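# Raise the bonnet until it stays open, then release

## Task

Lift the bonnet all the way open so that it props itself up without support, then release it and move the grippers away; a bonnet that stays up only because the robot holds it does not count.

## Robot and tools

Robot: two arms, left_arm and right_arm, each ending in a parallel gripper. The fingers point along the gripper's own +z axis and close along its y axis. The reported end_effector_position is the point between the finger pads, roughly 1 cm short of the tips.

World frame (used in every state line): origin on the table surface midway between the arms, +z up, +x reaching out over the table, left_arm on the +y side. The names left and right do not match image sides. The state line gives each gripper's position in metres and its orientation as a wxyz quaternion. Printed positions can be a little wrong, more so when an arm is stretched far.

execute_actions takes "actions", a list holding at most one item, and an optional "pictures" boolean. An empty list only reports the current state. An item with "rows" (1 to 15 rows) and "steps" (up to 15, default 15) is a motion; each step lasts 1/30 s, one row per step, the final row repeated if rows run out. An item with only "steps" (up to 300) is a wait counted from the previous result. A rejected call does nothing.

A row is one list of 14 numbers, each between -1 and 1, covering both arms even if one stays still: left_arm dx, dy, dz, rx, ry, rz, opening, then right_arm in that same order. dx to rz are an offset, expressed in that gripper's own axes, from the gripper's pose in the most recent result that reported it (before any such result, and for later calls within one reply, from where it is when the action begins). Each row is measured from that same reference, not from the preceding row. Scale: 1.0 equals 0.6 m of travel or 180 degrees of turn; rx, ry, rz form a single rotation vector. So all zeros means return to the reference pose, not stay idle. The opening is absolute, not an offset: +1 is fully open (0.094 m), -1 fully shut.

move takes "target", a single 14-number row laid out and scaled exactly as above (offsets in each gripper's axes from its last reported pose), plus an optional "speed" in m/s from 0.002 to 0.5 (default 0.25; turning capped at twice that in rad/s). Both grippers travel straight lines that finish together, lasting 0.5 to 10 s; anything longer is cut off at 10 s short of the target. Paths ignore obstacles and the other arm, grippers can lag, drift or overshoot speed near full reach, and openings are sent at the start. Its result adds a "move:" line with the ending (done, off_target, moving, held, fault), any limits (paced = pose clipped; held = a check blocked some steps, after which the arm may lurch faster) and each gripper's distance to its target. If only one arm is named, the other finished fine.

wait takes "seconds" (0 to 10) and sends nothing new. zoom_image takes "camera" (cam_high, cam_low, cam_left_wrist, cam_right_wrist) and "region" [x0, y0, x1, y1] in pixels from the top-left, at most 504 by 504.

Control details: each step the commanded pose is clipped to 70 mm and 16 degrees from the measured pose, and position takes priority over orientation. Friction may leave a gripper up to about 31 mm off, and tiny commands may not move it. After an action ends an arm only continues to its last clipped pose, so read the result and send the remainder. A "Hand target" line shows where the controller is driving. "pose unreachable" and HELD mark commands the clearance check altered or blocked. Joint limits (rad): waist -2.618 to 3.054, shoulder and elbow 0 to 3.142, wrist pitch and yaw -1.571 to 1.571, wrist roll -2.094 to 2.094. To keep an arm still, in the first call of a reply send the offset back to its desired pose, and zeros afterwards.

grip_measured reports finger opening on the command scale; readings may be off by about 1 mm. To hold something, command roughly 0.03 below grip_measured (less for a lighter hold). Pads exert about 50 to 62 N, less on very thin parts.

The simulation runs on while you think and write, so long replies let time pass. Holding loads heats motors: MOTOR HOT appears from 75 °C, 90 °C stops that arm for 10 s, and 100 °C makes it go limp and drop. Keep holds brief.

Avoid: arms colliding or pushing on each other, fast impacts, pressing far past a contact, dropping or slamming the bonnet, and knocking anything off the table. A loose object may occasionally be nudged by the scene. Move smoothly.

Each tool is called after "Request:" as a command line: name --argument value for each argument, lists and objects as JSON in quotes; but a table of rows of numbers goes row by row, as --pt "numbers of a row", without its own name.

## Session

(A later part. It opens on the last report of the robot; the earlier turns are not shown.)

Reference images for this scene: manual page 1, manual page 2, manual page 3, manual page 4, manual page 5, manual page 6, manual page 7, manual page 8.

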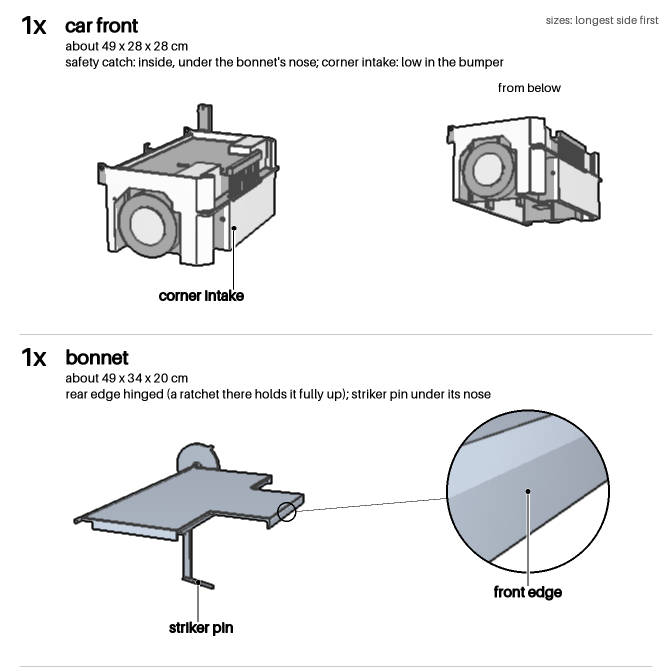

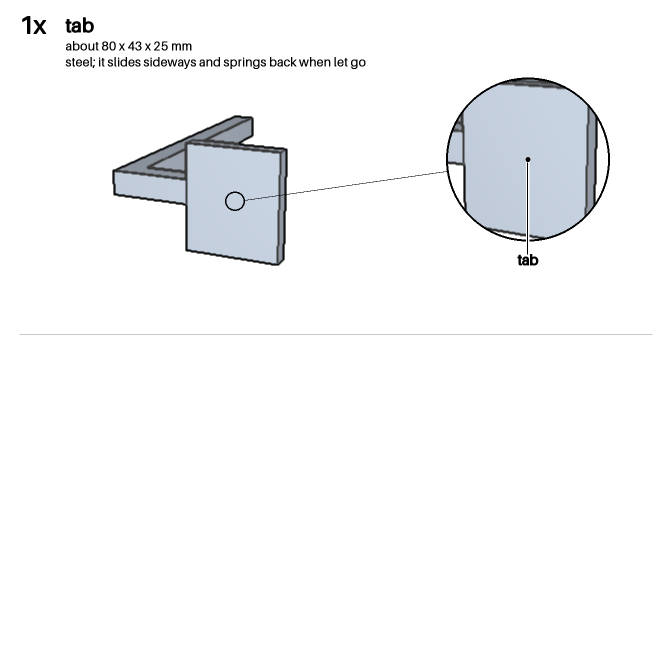

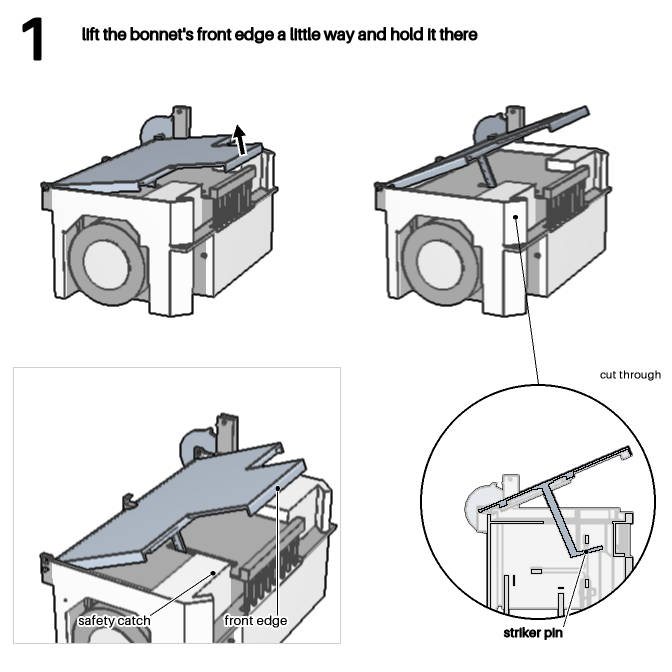

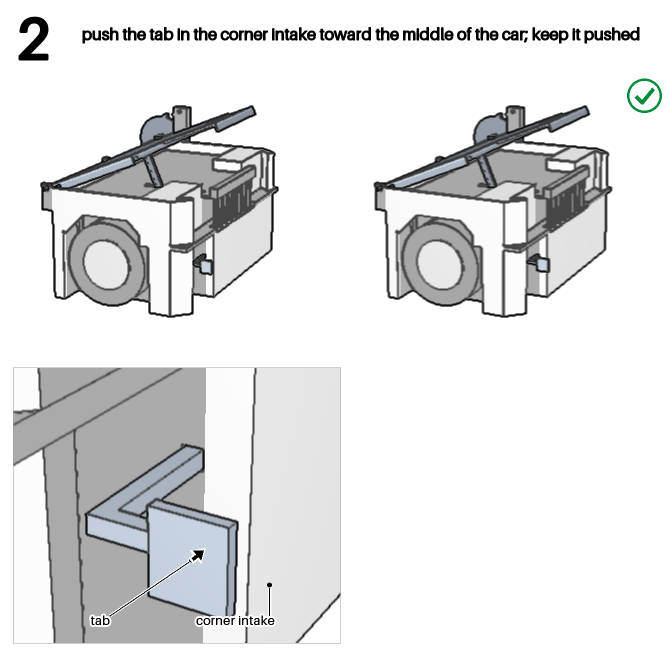

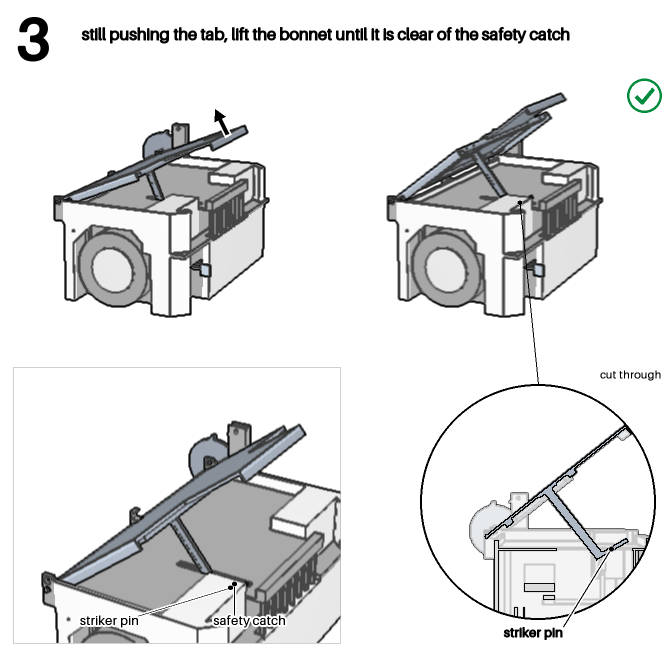

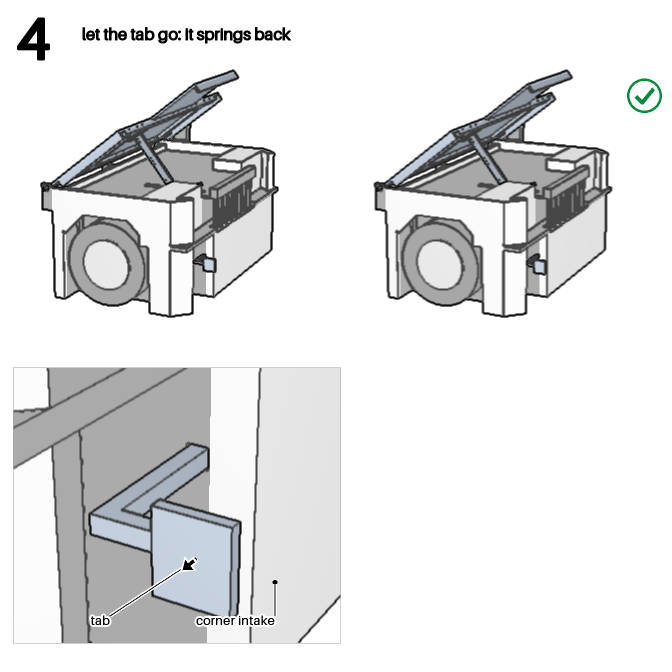

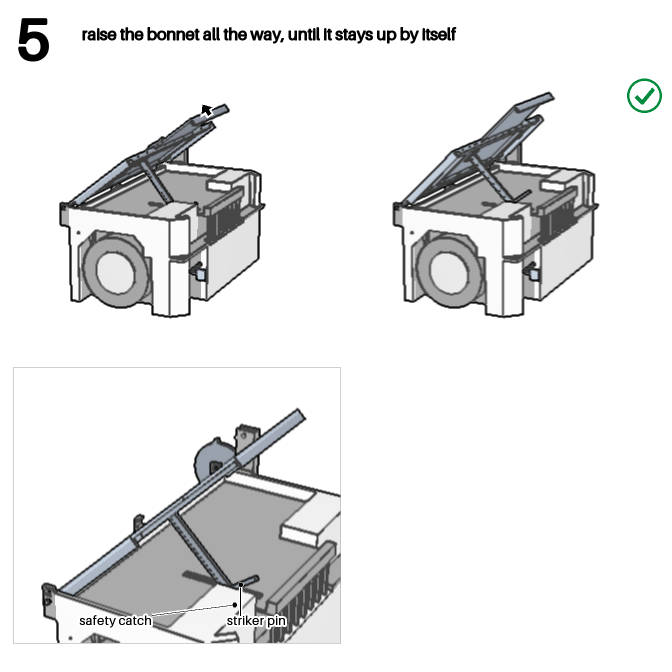

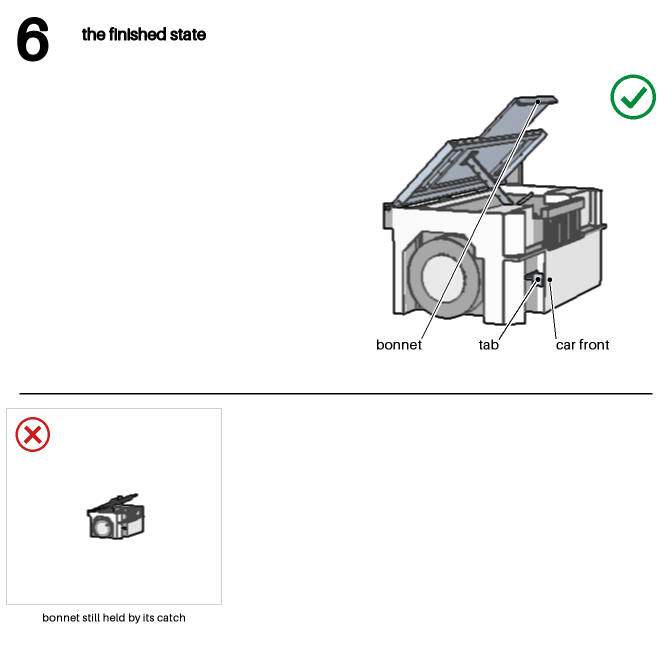

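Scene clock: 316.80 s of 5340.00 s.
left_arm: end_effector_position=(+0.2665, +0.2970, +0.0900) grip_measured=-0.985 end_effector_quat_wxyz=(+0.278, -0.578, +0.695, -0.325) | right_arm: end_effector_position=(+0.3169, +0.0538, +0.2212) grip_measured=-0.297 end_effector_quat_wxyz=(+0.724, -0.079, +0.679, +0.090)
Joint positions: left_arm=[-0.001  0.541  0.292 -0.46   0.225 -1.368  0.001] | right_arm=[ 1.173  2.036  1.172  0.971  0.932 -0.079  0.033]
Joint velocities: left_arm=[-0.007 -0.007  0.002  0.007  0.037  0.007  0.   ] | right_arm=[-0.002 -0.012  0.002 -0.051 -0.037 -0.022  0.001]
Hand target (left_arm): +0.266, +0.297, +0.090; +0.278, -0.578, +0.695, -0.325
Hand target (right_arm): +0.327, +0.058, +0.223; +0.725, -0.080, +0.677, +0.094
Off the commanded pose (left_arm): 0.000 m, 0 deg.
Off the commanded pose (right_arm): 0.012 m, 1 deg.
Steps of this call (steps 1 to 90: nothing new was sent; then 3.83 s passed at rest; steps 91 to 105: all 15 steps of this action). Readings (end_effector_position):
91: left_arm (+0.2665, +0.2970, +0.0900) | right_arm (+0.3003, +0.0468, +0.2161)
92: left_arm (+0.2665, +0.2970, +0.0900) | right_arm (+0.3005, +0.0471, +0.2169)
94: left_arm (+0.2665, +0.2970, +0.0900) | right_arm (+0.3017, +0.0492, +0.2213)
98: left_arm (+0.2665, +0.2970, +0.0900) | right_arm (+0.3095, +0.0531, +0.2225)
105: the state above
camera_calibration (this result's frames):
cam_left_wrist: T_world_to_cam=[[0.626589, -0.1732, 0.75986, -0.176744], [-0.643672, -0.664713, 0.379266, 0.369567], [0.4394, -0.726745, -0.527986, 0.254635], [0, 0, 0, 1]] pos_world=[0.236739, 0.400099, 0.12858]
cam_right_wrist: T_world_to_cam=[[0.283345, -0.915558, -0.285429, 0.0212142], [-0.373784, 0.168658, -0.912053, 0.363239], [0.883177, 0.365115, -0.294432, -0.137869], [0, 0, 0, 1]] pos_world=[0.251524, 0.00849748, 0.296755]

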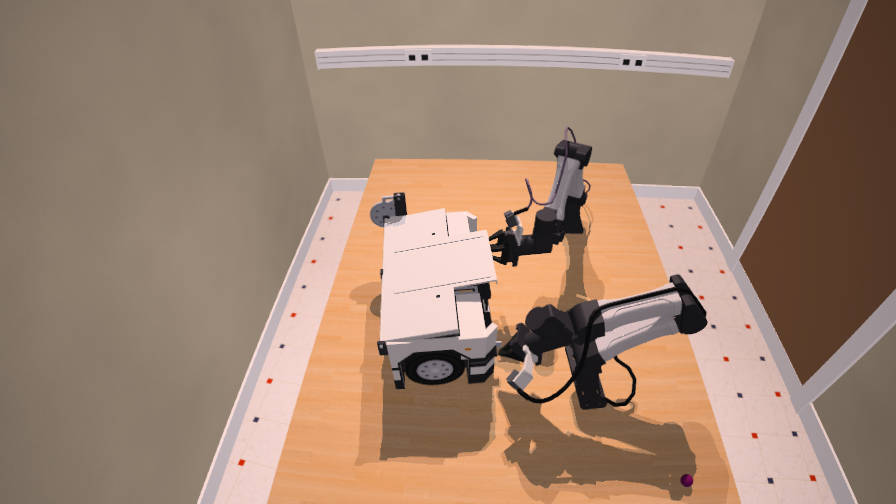

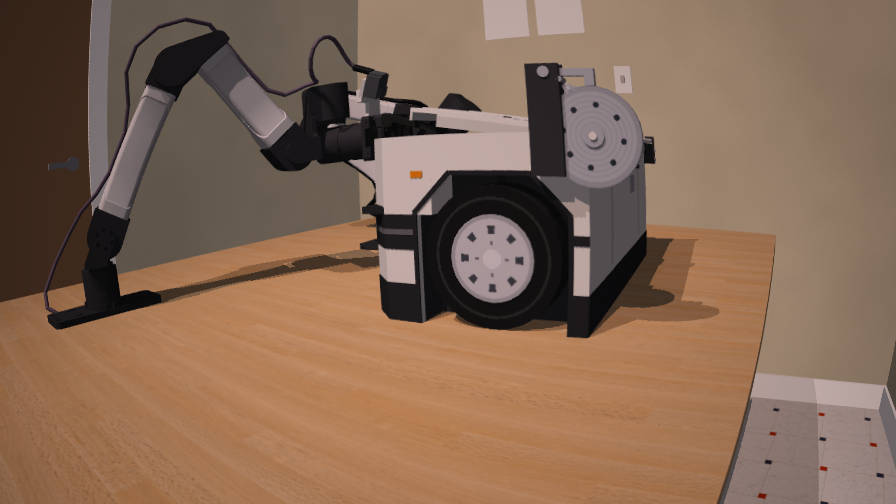

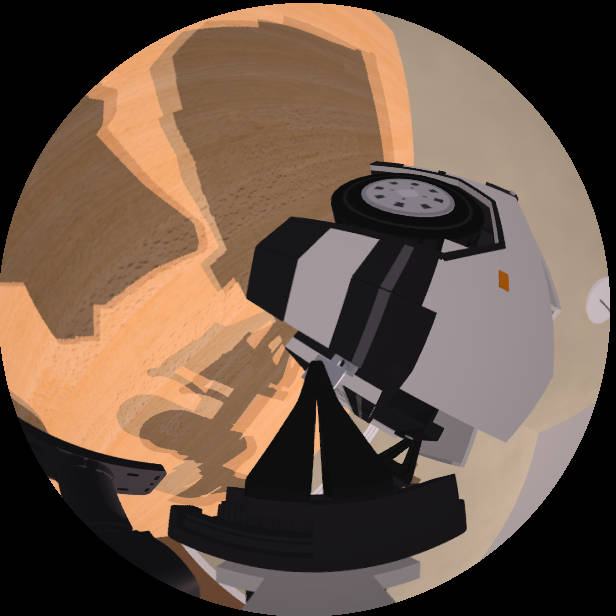

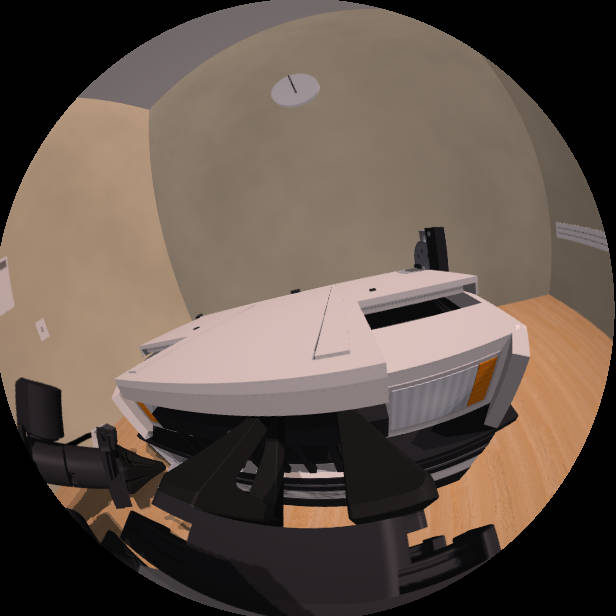

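Request:
execute_actions --actions '[{"rows": [[0.002,0,0,0,0,0,-1, -0.012,0.006,0.016,0,-0.004,0,-0.3],[0.004,0.001,0,0,0,0,-1, -0.022,0.006,0.016,0,-0.008,0,-0.3],[0.007,0.001,0.001,0,0,0,-1, -0.032,0.006,0.016,0,-0.012,0,-0.3],[0.010,0.002,0.001,0,0,0,-1, -0.042,0.006,0.017,0,-0.017,0,-0.3],[0.013,0.002,0.002,0,0,0,-1, -0.052,0.006,0.017,0,-0.022,0,-0.3],[0.016,0.003,0.002,0,0,0,-1, -0.062,0.006,0.018,0,-0.027,0,-0.3],[0.019,0.003,0.003,0,0,0,-1, -0.072,0.006,0.018,0,-0.032,0,-0.3],[0.021,0.004,0.003,0,0,0,-1, -0.082,0.006,0.019,0,-0.037,0,-0.3],[0.023,0.004,0.003,0,0,0,-1, -0.091,0.006,0.019,0,-0.042,0,-0.3],[0.025,0.005,0.004,0,0,0,-1, -0.100,0.006,0.020,0,-0.046,0,-0.3],[0.027,0.005,0.004,0,0,0,-1, -0.108,0.006,0.020,0,-0.049,0,-0.3],[0.027,0.005,0.004,0,0,0,-1, -0.115,0.006,0.020,0,-0.052,0,-0.3],[0.027,0.005,0.004,0,0,0,-1, -0.121,0.006,0.020,0,-0.054,0,-0.3],[0.027,0.005,0.004,0,0,0,-1, -0.126,0.006,0.020,0,-0.055,0,-0.3],[0.027,0.005,0.004,0,0,0,-1, -0.130,0.006,0.020,0,-0.055,0,-0.3]], "steps": 15}]'

Scene clock: 330.07 s of 5340.00 s.
left_arm: end_effector_position=(+0.2657, +0.2787, +0.0890) grip_measured=-0.985 end_effector_quat_wxyz=(+0.269, -0.570, +0.705, -0.327) | right_arm: end_effector_position=(+0.3182, +0.0525, +0.2290) grip_measured=-0.297 end_effector_quat_wxyz=(+0.736, -0.115, +0.666, +0.045)
Joint positions: left_arm=[-0.142  0.541  0.292 -0.456  0.139 -1.444  0.001] | right_arm=[ 1.17   2.036  1.178  1.003  0.934 -0.227  0.033]
Joint velocities: left_arm=[-0.071  0.002 -0.012  0.037 -0.125 -0.095 -0.001] | right_arm=[-0.012  0.007 -0.007  0.11  -0.051 -0.3   -0.   ]
Hand target (left_arm): +0.264, +0.281, +0.086; +0.276, -0.578, +0.696, -0.326
Hand target (right_arm): +0.319, +0.050, +0.299; +0.779, -0.070, +0.616, +0.092
Off the commanded pose (left_arm): 0.004 m, 2 deg.
Off the commanded pose (right_arm): 0.071 m, 11 deg.
Steps of this call (steps 1 to 90: nothing new was sent; then 9.77 s passed at rest; steps 91 to 105: all 15 steps of this action). Readings (end_effector_position):
91: left_arm (+0.2665, +0.2970, +0.0900) | right_arm (+0.3167, +0.0539, +0.2213)
92: left_arm (+0.2664, +0.2968, +0.0899) | right_arm (+0.3167, +0.0539, +0.2213)
94: left_arm (+0.2663, +0.2941, +0.0897) | right_arm (+0.3168, +0.0540, +0.2221)
98: left_arm (+0.2658, +0.2848, +0.0893) | right_arm (+0.3170, +0.0540, +0.2238)
105: the state above
camera_calibration (this result's frames):
cam_left_wrist: T_world_to_cam=[[0.628497, -0.189971, 0.754256, -0.174031], [-0.658749, -0.645614, 0.386306, 0.355345], [0.413571, -0.739658, -0.530909, 0.251937], [0, 0, 0, 1]] pos_world=[0.239267, 0.382702, 0.127748]
cam_right_wrist: T_world_to_cam=[[0.27956, -0.944866, -0.170512, -0.00173806], [-0.326455, 0.0734688, -0.942353, 0.367915], [0.902925, 0.319109, -0.287917, -0.14168], [0, 0, 0, 1]] pos_world=[0.24852, 0.0165389, 0.305617]

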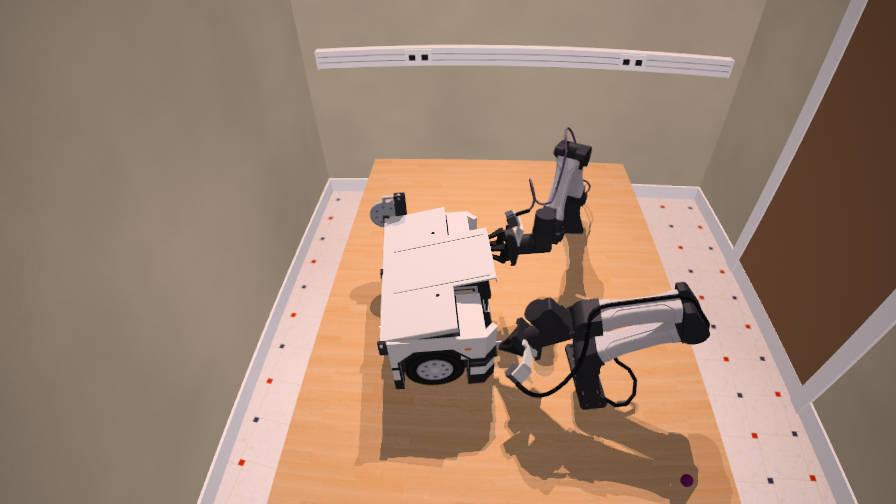

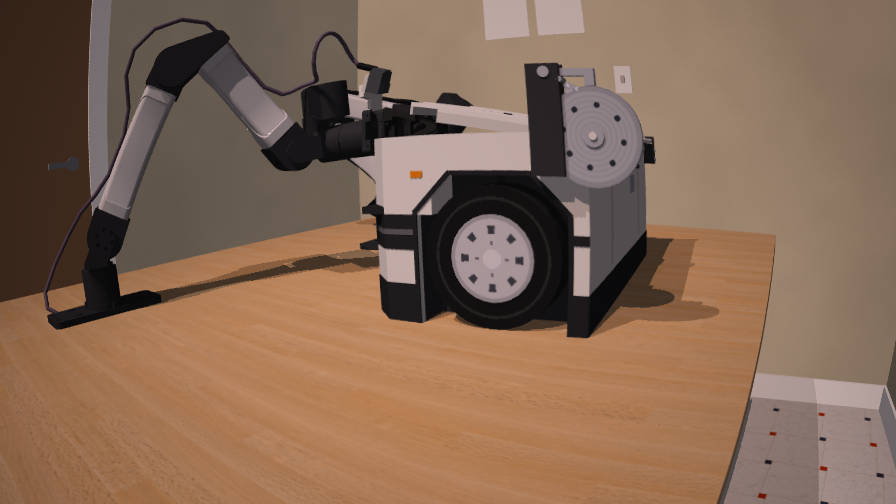

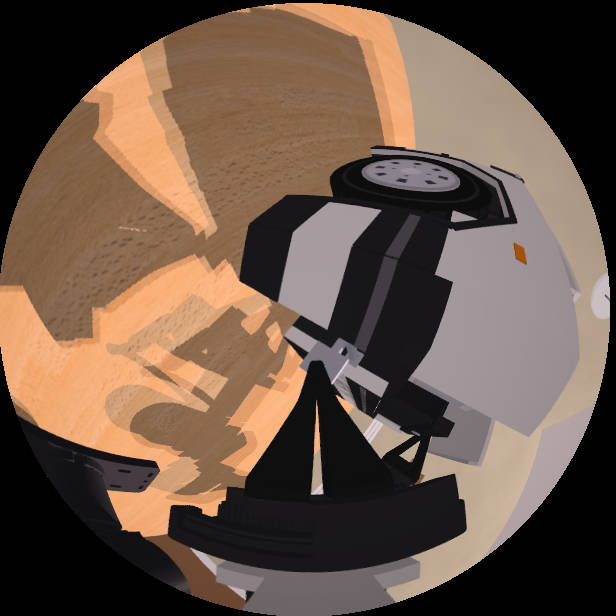

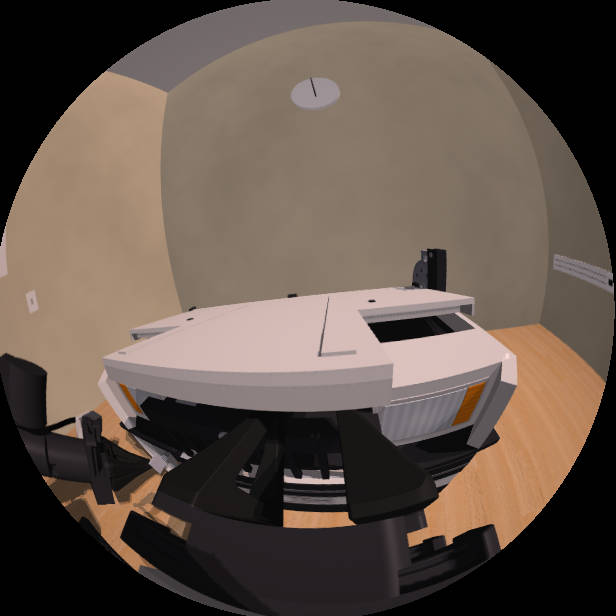

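Request:
execute_actions --actions '[]'

Scene clock: 331.77 s of 5340.00 s.
left_arm: end_effector_position=(+0.2663, +0.2816, +0.0890) grip_measured=-0.985 end_effector_quat_wxyz=(+0.273, -0.578, +0.698, -0.323) | right_arm: end_effector_position=(+0.3188, +0.0519, +0.2313) grip_measured=-0.297 end_effector_quat_wxyz=(+0.739, -0.126, +0.661, +0.032)
Joint positions: left_arm=[-0.144  0.541  0.292 -0.454  0.12  -1.459  0.001] | right_arm=[ 1.168  2.036  1.178  1.016  0.932 -0.271  0.033]
Joint velocities: left_arm=[-0.017  0.007 -0.012  0.022 -0.007  0.022 -0.001] | right_arm=[ 0.002 -0.012 -0.007  0.051 -0.095 -0.066  0.   ]
Hand target (left_arm): +0.264, +0.281, +0.086; +0.276, -0.578, +0.695, -0.326
Hand target (right_arm): +0.319, +0.050, +0.299; +0.779, -0.070, +0.616, +0.092
Off the commanded pose (left_arm): 0.004 m, 1 deg.
Off the commanded pose (right_arm): 0.069 m, 12 deg.
Steps of this call (steps 1 to 51: nothing new was sent). Readings (end_effector_position):
1: left_arm (+0.2658, +0.2791, +0.0891) | right_arm (+0.3183, +0.0524, +0.2296)
2: left_arm (+0.2659, +0.2795, +0.0891) | right_arm (+0.3185, +0.0523, +0.2300)
4: left_arm (+0.2660, +0.2802, +0.0890) | right_arm (+0.3187, +0.0521, +0.2305)
8: left_arm (+0.2661, +0.2811, +0.0890) | right_arm (+0.3188, +0.0519, +0.2310)
51: the state above
camera_calibration (this result's frames):
cam_left_wrist: T_world_to_cam=[[0.633063, -0.176079, 0.753808, -0.178947], [-0.643563, -0.660869, 0.386107, 0.357847], [0.430183, -0.729554, -0.53169, 0.246614], [0, 0, 0, 1]] pos_world=[0.237493, 0.3849, 0.127847]
cam_right_wrist: T_world_to_cam=[[0.278158, -0.950695, -0.13714, -0.00907563], [-0.311693, 0.0457109, -0.949083, 0.368613], [0.908557, 0.306741, -0.28361, -0.143504], [0, 0, 0, 1]] pos_world=[0.2478, 0.0185407, 0.3079]

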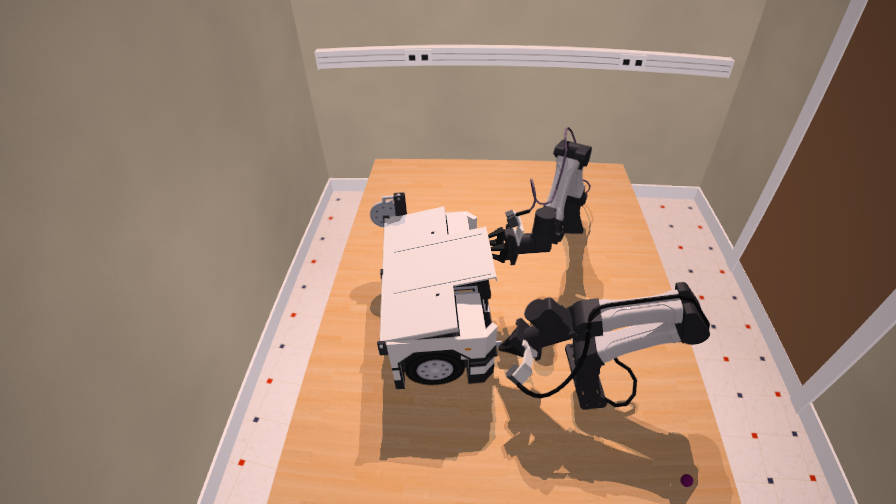

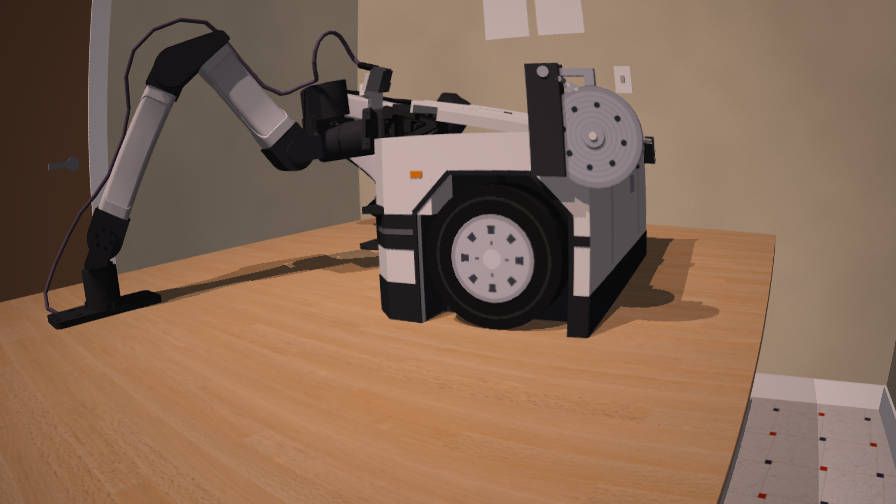

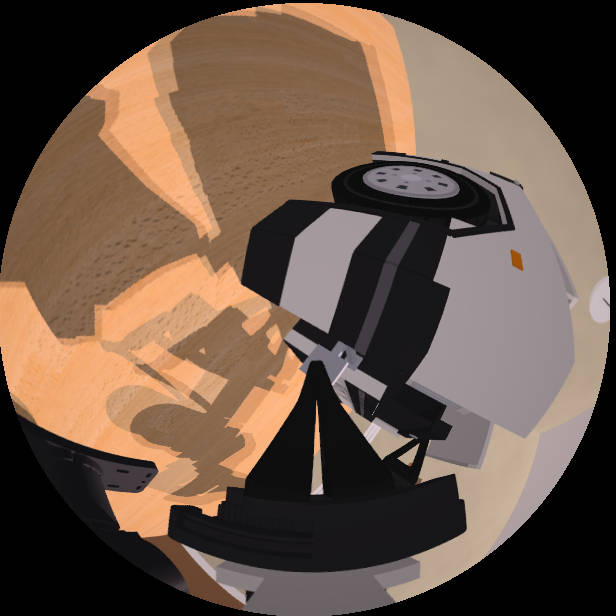

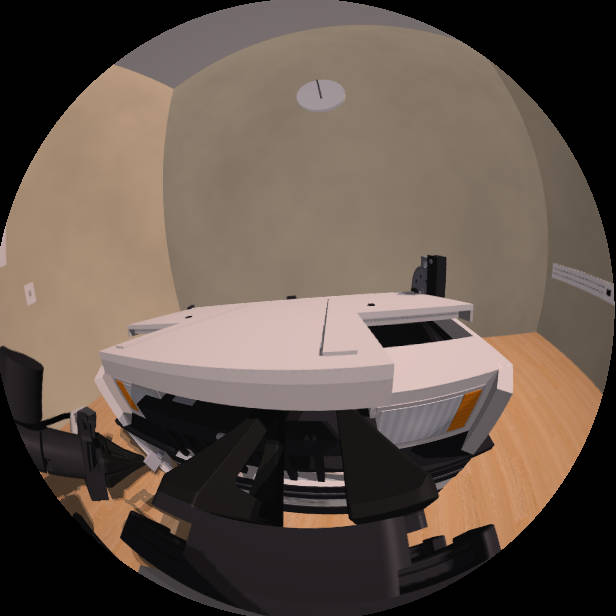

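Request:
execute_actions --actions '[{"rows": [[0,0,0,0,0,0,-1, -0.112,-0.004,0.014,0.011,-0.042,0.058,-0.3],[0,0,0,0,0,0,-1, -0.112,-0.002,0.018,0.011,-0.041,0.057,-0.3],[0,0,0,0,0,0,-1, -0.113,0,0.022,0.011,-0.040,0.057,-0.3],[0,0,0,0,0,0,-1, -0.114,0.002,0.024,0.011,-0.040,0.057,-0.3],[0,0,0,0,0,0,-1, -0.117,0.003,0.025,0.011,-0.040,0.057,-0.3],[0,0,0,0,0,0,-1, -0.121,0.004,0.027,0.012,-0.041,0.058,-0.3],[0,0,0,0,0,0,-1, -0.125,0.005,0.028,0.012,-0.042,0.060,-0.3],[0,0,0,0,0,0,-1, -0.129,0.005,0.030,0.012,-0.043,0.061,-0.3],[0,0,0,0,0,0,-1, -0.133,0.006,0.031,0.013,-0.044,0.063,-0.3],[0,0,0,0,0,0,-1, -0.137,0.006,0.033,0.013,-0.045,0.064,-0.3],[0,0,0,0,0,0,-1, -0.141,0.007,0.034,0.013,-0.046,0.066,-0.3],[0,0,0,0,0,0,-1, -0.145,0.007,0.036,0.014,-0.047,0.067,-0.3]], "steps": 15}]' --pictures false

Scene clock: 409.63 s of 5340.00 s.
left_arm: end_effector_position=(+0.2663, +0.2816, +0.0890) grip_measured=-0.985 end_effector_quat_wxyz=(+0.273, -0.578, +0.698, -0.323) | right_arm: end_effector_position=(+0.3279, +0.0625, +0.2754) grip_measured=-0.297 end_effector_quat_wxyz=(+0.758, -0.061, +0.647, +0.056)
Joint positions: left_arm=[-0.144  0.541  0.292 -0.454  0.12  -1.459  0.001] | right_arm=[ 1.17   2.068  1.342  1.013  0.984 -0.261  0.033]
Joint velocities: left_arm=[-0.007  0.007 -0.007  0.051  0.022  0.022  0.   ] | right_arm=[-0.012  0.051  0.12   0.007 -0.007 -0.051 -0.   ]
Hand target (left_arm): +0.266, +0.282, +0.089; +0.273, -0.578, +0.698, -0.323
Hand target (right_arm): +0.326, +0.066, +0.318; +0.782, -0.036, +0.614, +0.102
Off the commanded pose (left_arm): 0.000 m, 0 deg.
Off the commanded pose (right_arm): 0.044 m, 8 deg.
Steps of this call (steps 1 to 90: nothing new was sent; then 74.37 s passed at rest; steps 91 to 105: all 15 steps of this action). Readings (end_effector_position):
91: left_arm (+0.2663, +0.2816, +0.0890) | right_arm (+0.3192, +0.0518, +0.2322)
92: left_arm (+0.2663, +0.2816, +0.0890) | right_arm (+0.3197, +0.0521, +0.2340)
94: left_arm (+0.2663, +0.2816, +0.0890) | right_arm (+0.3213, +0.0532, +0.2409)
98: left_arm (+0.2663, +0.2816, +0.0890) | right_arm (+0.3243, +0.0567, +0.2581)
105: the state above

Request:
execute_actions --actions '[{"rows": [[0.005,0,0,0,0.003,0.003,-1, -0.070,0.005,0.009,-0.007,-0.028,0.030,-0.3],[0.010,0,0.001,0,0.007,0.006,-1, -0.070,0.005,0.009,-0.007,-0.028,0.030,-0.3],[0.015,0.001,0.001,0,0.010,0.009,-1, -0.070,0.005,0.009,-0.007,-0.028,0.030,-0.3],[0.020,0.001,0.002,0,0.013,0.011,-1, -0.070,0.005,0.009,-0.007,-0.028,0.030,-0.3],[0.025,0.001,0.002,0,0.017,0.014,-1, -0.070,0.005,0.009,-0.007,-0.028,0.030,-0.3],[0.030,0.002,0.003,0,0.020,0.017,-1, -0.070,0.005,0.009,-0.007,-0.028,0.030,-0.3],[0.035,0.002,0.003,0,0.023,0.020,-1, -0.070,0.005,0.009,-0.007,-0.028,0.030,-0.3],[0.040,0.002,0.004,0,0.027,0.022,-1, -0.070,0.005,0.009,-0.007,-0.028,0.030,-0.3],[0.045,0.002,0.004,0,0.030,0.025,-1, -0.070,0.005,0.009,-0.007,-0.028,0.030,-0.3],[0.050,0.003,0.004,0,0.033,0.028,-1, -0.070,0.005,0.009,-0.007,-0.028,0.030,-0.3],[0.055,0.003,0.005,0,0.036,0.031,-1, -0.070,0.005,0.009,-0.007,-0.028,0.030,-0.3],[0.059,0.003,0.005,0,0.039,0.033,-1, -0.070,0.005,0.009,-0.007,-0.028,0.030,-0.3],[0.062,0.003,0.005,0,0.041,0.035,-1, -0.070,0.005,0.009,-0.007,-0.028,0.030,-0.3]], "steps": 15}]'

Scene clock: 434.63 s of 5340.00 s.
left_arm: end_effector_position=(+0.2643, +0.2673, +0.0884) grip_measured=-0.985 end_effector_quat_wxyz=(+0.278, -0.547, +0.724, -0.316) | right_arm: end_effector_position=(+0.3283, +0.0631, +0.2761) grip_measured=-0.297 end_effector_quat_wxyz=(+0.759, -0.060, +0.646, +0.057)
Joint positions: left_arm=[-0.252  0.541  0.292 -0.454  0.057 -1.449  0.001] | right_arm=[ 1.17   2.071  1.348  1.013  0.985 -0.261  0.033]
Joint velocities: left_arm=[-0.076 -0.022  0.007  0.007 -0.125 -0.007 -0.001] | right_arm=[-0.002  0.002 -0.002 -0.022 -0.022 -0.037 -0.001]
Hand target (left_arm): +0.259, +0.246, +0.086; +0.244, -0.517, +0.745, -0.344
Hand target (right_arm): +0.324, +0.063, +0.317; +0.782, -0.036, +0.614, +0.100
Off the commanded pose (left_arm): 0.023 m, 6 deg.
Off the commanded pose (right_arm): 0.042 m, 7 deg.
Steps of this call (steps 1 to 90: nothing new was sent; then 21.50 s passed at rest; steps 91 to 105: all 15 steps of this action). Readings (end_effector_position):
91: left_arm (+0.2662, +0.2814, +0.0890) | right_arm (+0.3283, +0.0631, +0.2761)
92: left_arm (+0.2662, +0.2808, +0.0890) | right_arm (+0.3283, +0.0631, +0.2761)
94: left_arm (+0.2658, +0.2777, +0.0890) | right_arm (+0.3283, +0.0631, +0.2761)
98: left_arm (+0.2652, +0.2733, +0.0888) | right_arm (+0.3283, +0.0631, +0.2761)
105: the state above
camera_calibration (this result's frames):
cam_left_wrist: T_world_to_cam=[[0.615278, -0.254173, 0.74621, -0.153488], [-0.68845, -0.634376, 0.351573, 0.355197], [0.384017, -0.730043, -0.565303, 0.252019], [0, 0, 0, 1]] pos_world=[0.242193, 0.370301, 0.132124]
cam_right_wrist: T_world_to_cam=[[0.239806, -0.936655, -0.255286, 0.04939], [-0.269886, 0.188274, -0.944306, 0.389624], [0.932553, 0.295349, -0.207641, -0.170972], [0, 0, 0, 1]] pos_world=[0.252751, 0.0234016, 0.345033]

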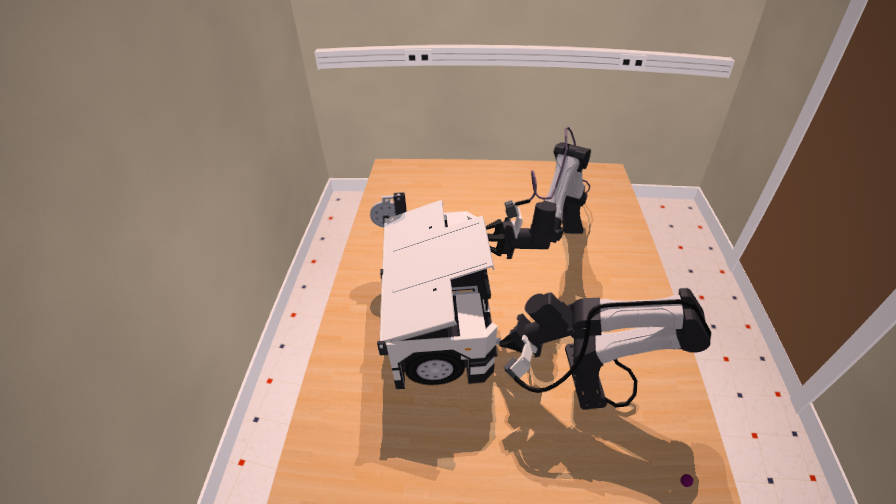

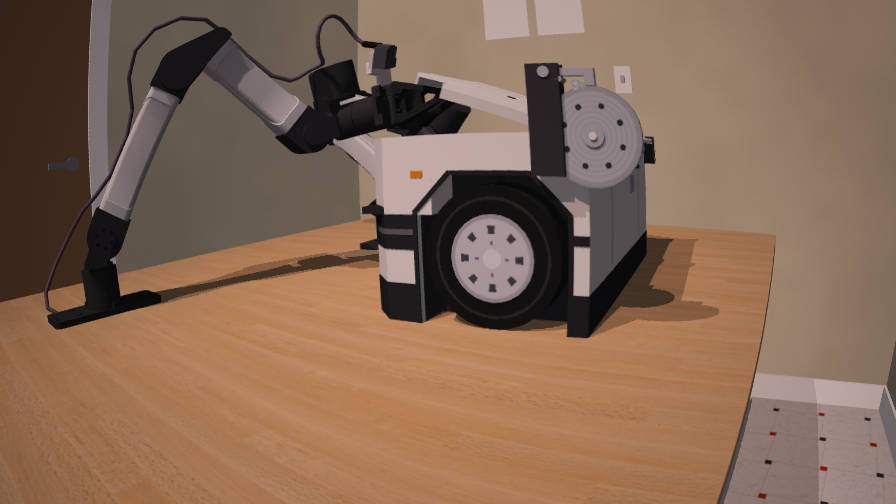

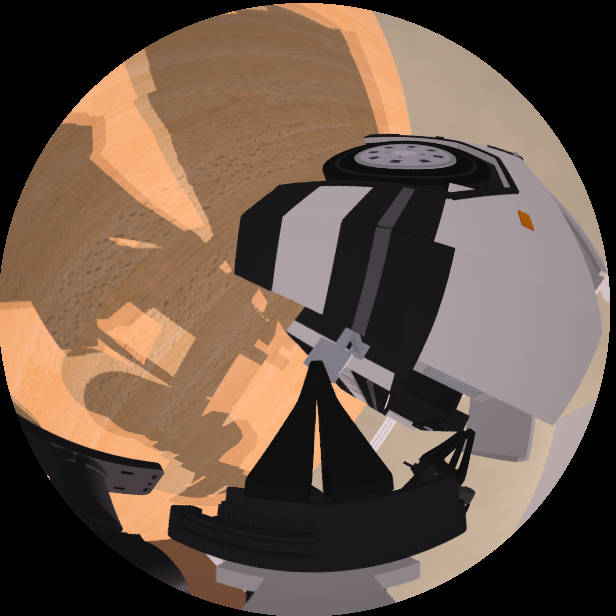

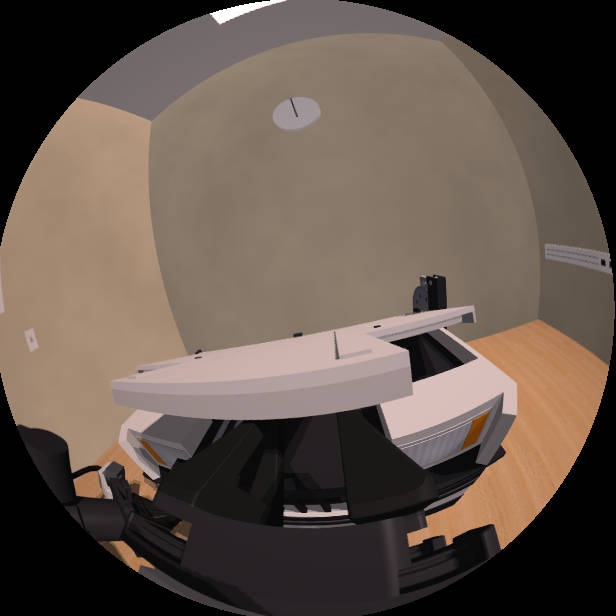

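Request:
execute_actions --actions '[]'

Request:
zoom_image --camera "cam_left_wrist" --region '[270, 310, 390, 400]'

Request:
zoom_image --camera "cam_high" --region '[470, 310, 550, 370]'

Scene clock: 436.97 s of 5340.00 s.
left_arm: end_effector_position=(+0.2643, +0.2674, +0.0884) grip_measured=-0.985 end_effector_quat_wxyz=(+0.280, -0.545, +0.725, -0.314) | right_arm: end_effector_position=(+0.3283, +0.0631, +0.2761) grip_measured=-0.297 end_effector_quat_wxyz=(+0.759, -0.060, +0.646, +0.057)
Joint positions: left_arm=[-0.258  0.541  0.292 -0.454  0.049 -1.446  0.001] | right_arm=[ 1.17   2.071  1.348  1.013  0.985 -0.261  0.033]
Joint velocities: left_arm=[-0.007  0.002 -0.007 -0.066 -0.022 -0.051  0.001] | right_arm=[ 0.007  0.012 -0.012 -0.022  0.022 -0.037  0.001]
Hand target (left_arm): +0.259, +0.246, +0.086; +0.244, -0.517, +0.745, -0.344
Hand target (right_arm): +0.324, +0.063, +0.317; +0.782, -0.036, +0.614, +0.100
Off the commanded pose (left_arm): 0.023 m, 7 deg.
Off the commanded pose (right_arm): 0.042 m, 7 deg.
Steps of this call (steps 1 to 70: nothing new was sent). Readings (end_effector_position):
1: left_arm (+0.2643, +0.2673, +0.0884) | right_arm (+0.3283, +0.0631, +0.2761)
2: left_arm (+0.2643, +0.2674, +0.0884) | right_arm (+0.3283, +0.0631, +0.2761)
4: left_arm (+0.2643, +0.2673, +0.0884) | right_arm (+0.3283, +0.0631, +0.2761)
8: left_arm (+0.2643, +0.2673, +0.0884) | right_arm (+0.3283, +0.0631, +0.2761)
70: the state above
camera_calibration (this result's frames):
cam_left_wrist: T_world_to_cam=[[0.614168, -0.260077, 0.745089, -0.151475], [-0.689612, -0.635921, 0.346468, 0.356432], [0.38371, -0.726612, -0.569915, 0.251606], [0, 0, 0, 1]] pos_world=[0.242287, 0.370087, 0.132764]
cam_right_wrist: T_world_to_cam=[[0.239806, -0.936655, -0.255286, 0.04939], [-0.269886, 0.188274, -0.944306, 0.389624], [0.932553, 0.295349, -0.207641, -0.170972], [0, 0, 0, 1]] pos_world=[0.252751, 0.0234016, 0.345033]

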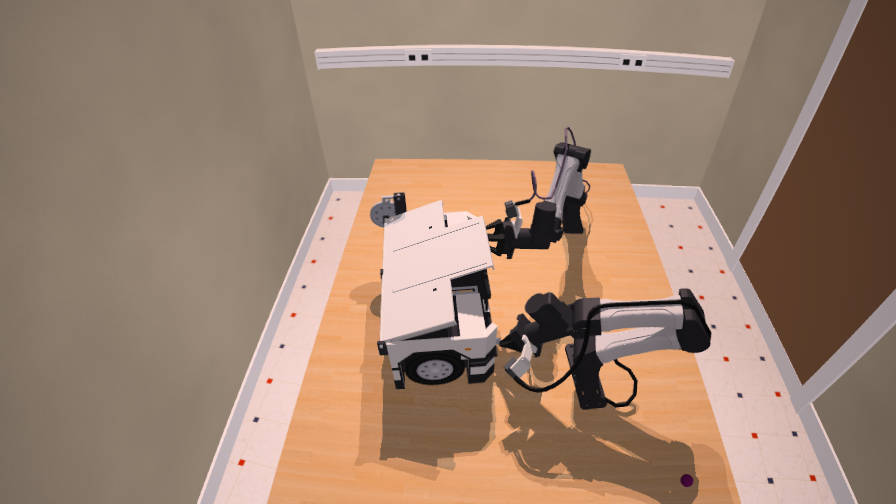

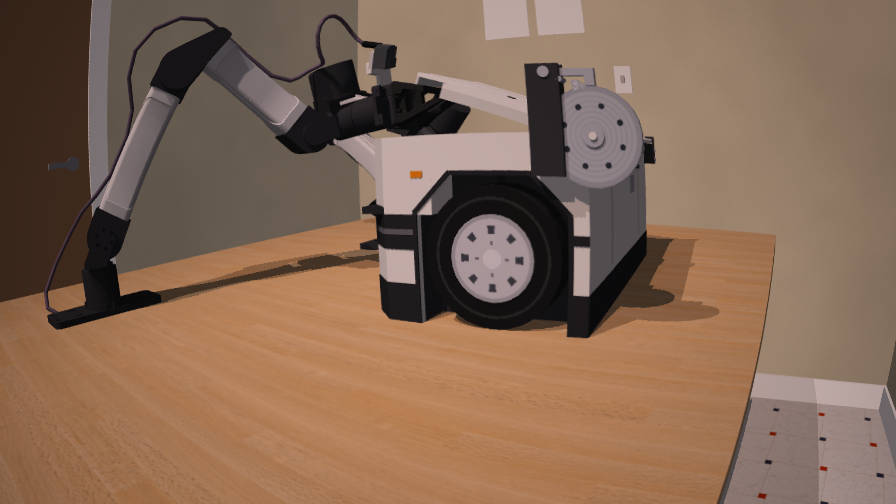

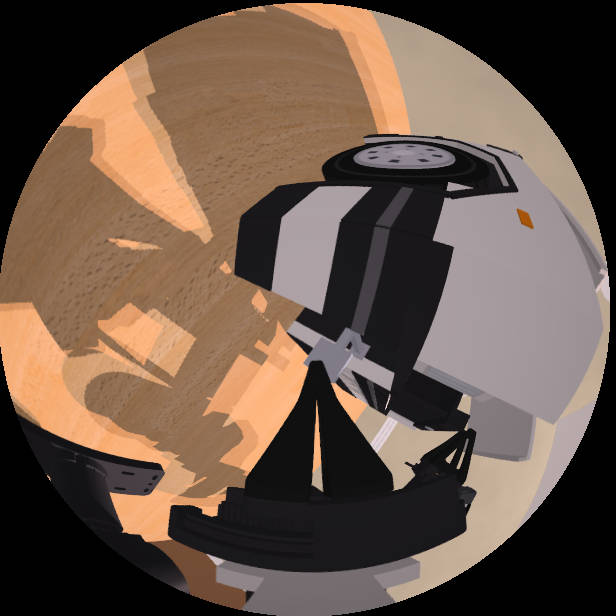

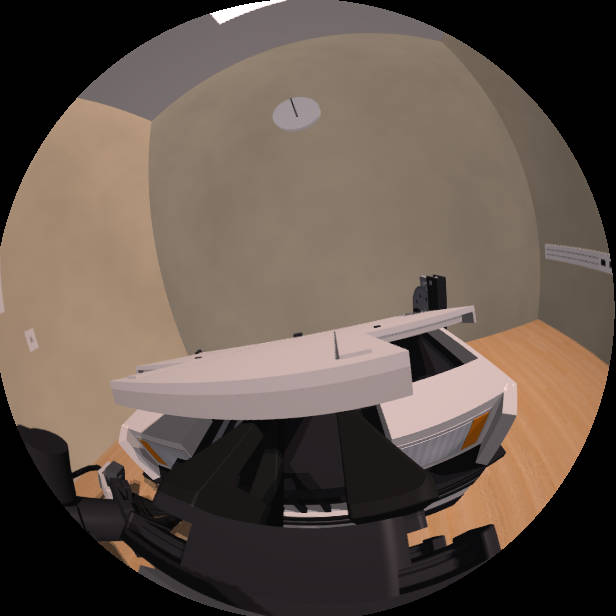

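Region (270, 310, 390, 400) of cam_left_wrist's 616x616 image, scaled by 4.200, with more detail than that image has; it fills the top 378 rows of this view, and the rest is white.

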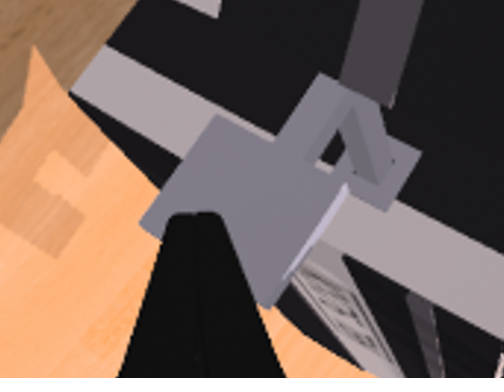

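Region (470, 310, 550, 370) of cam_high's 896x504 image, scaled by 6.300, with more detail than that image has; it fills the top 378 rows of this view, and the rest is white.

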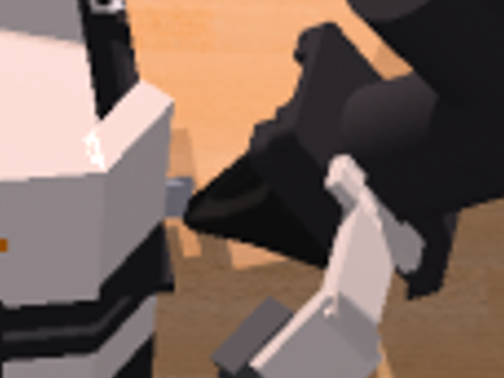

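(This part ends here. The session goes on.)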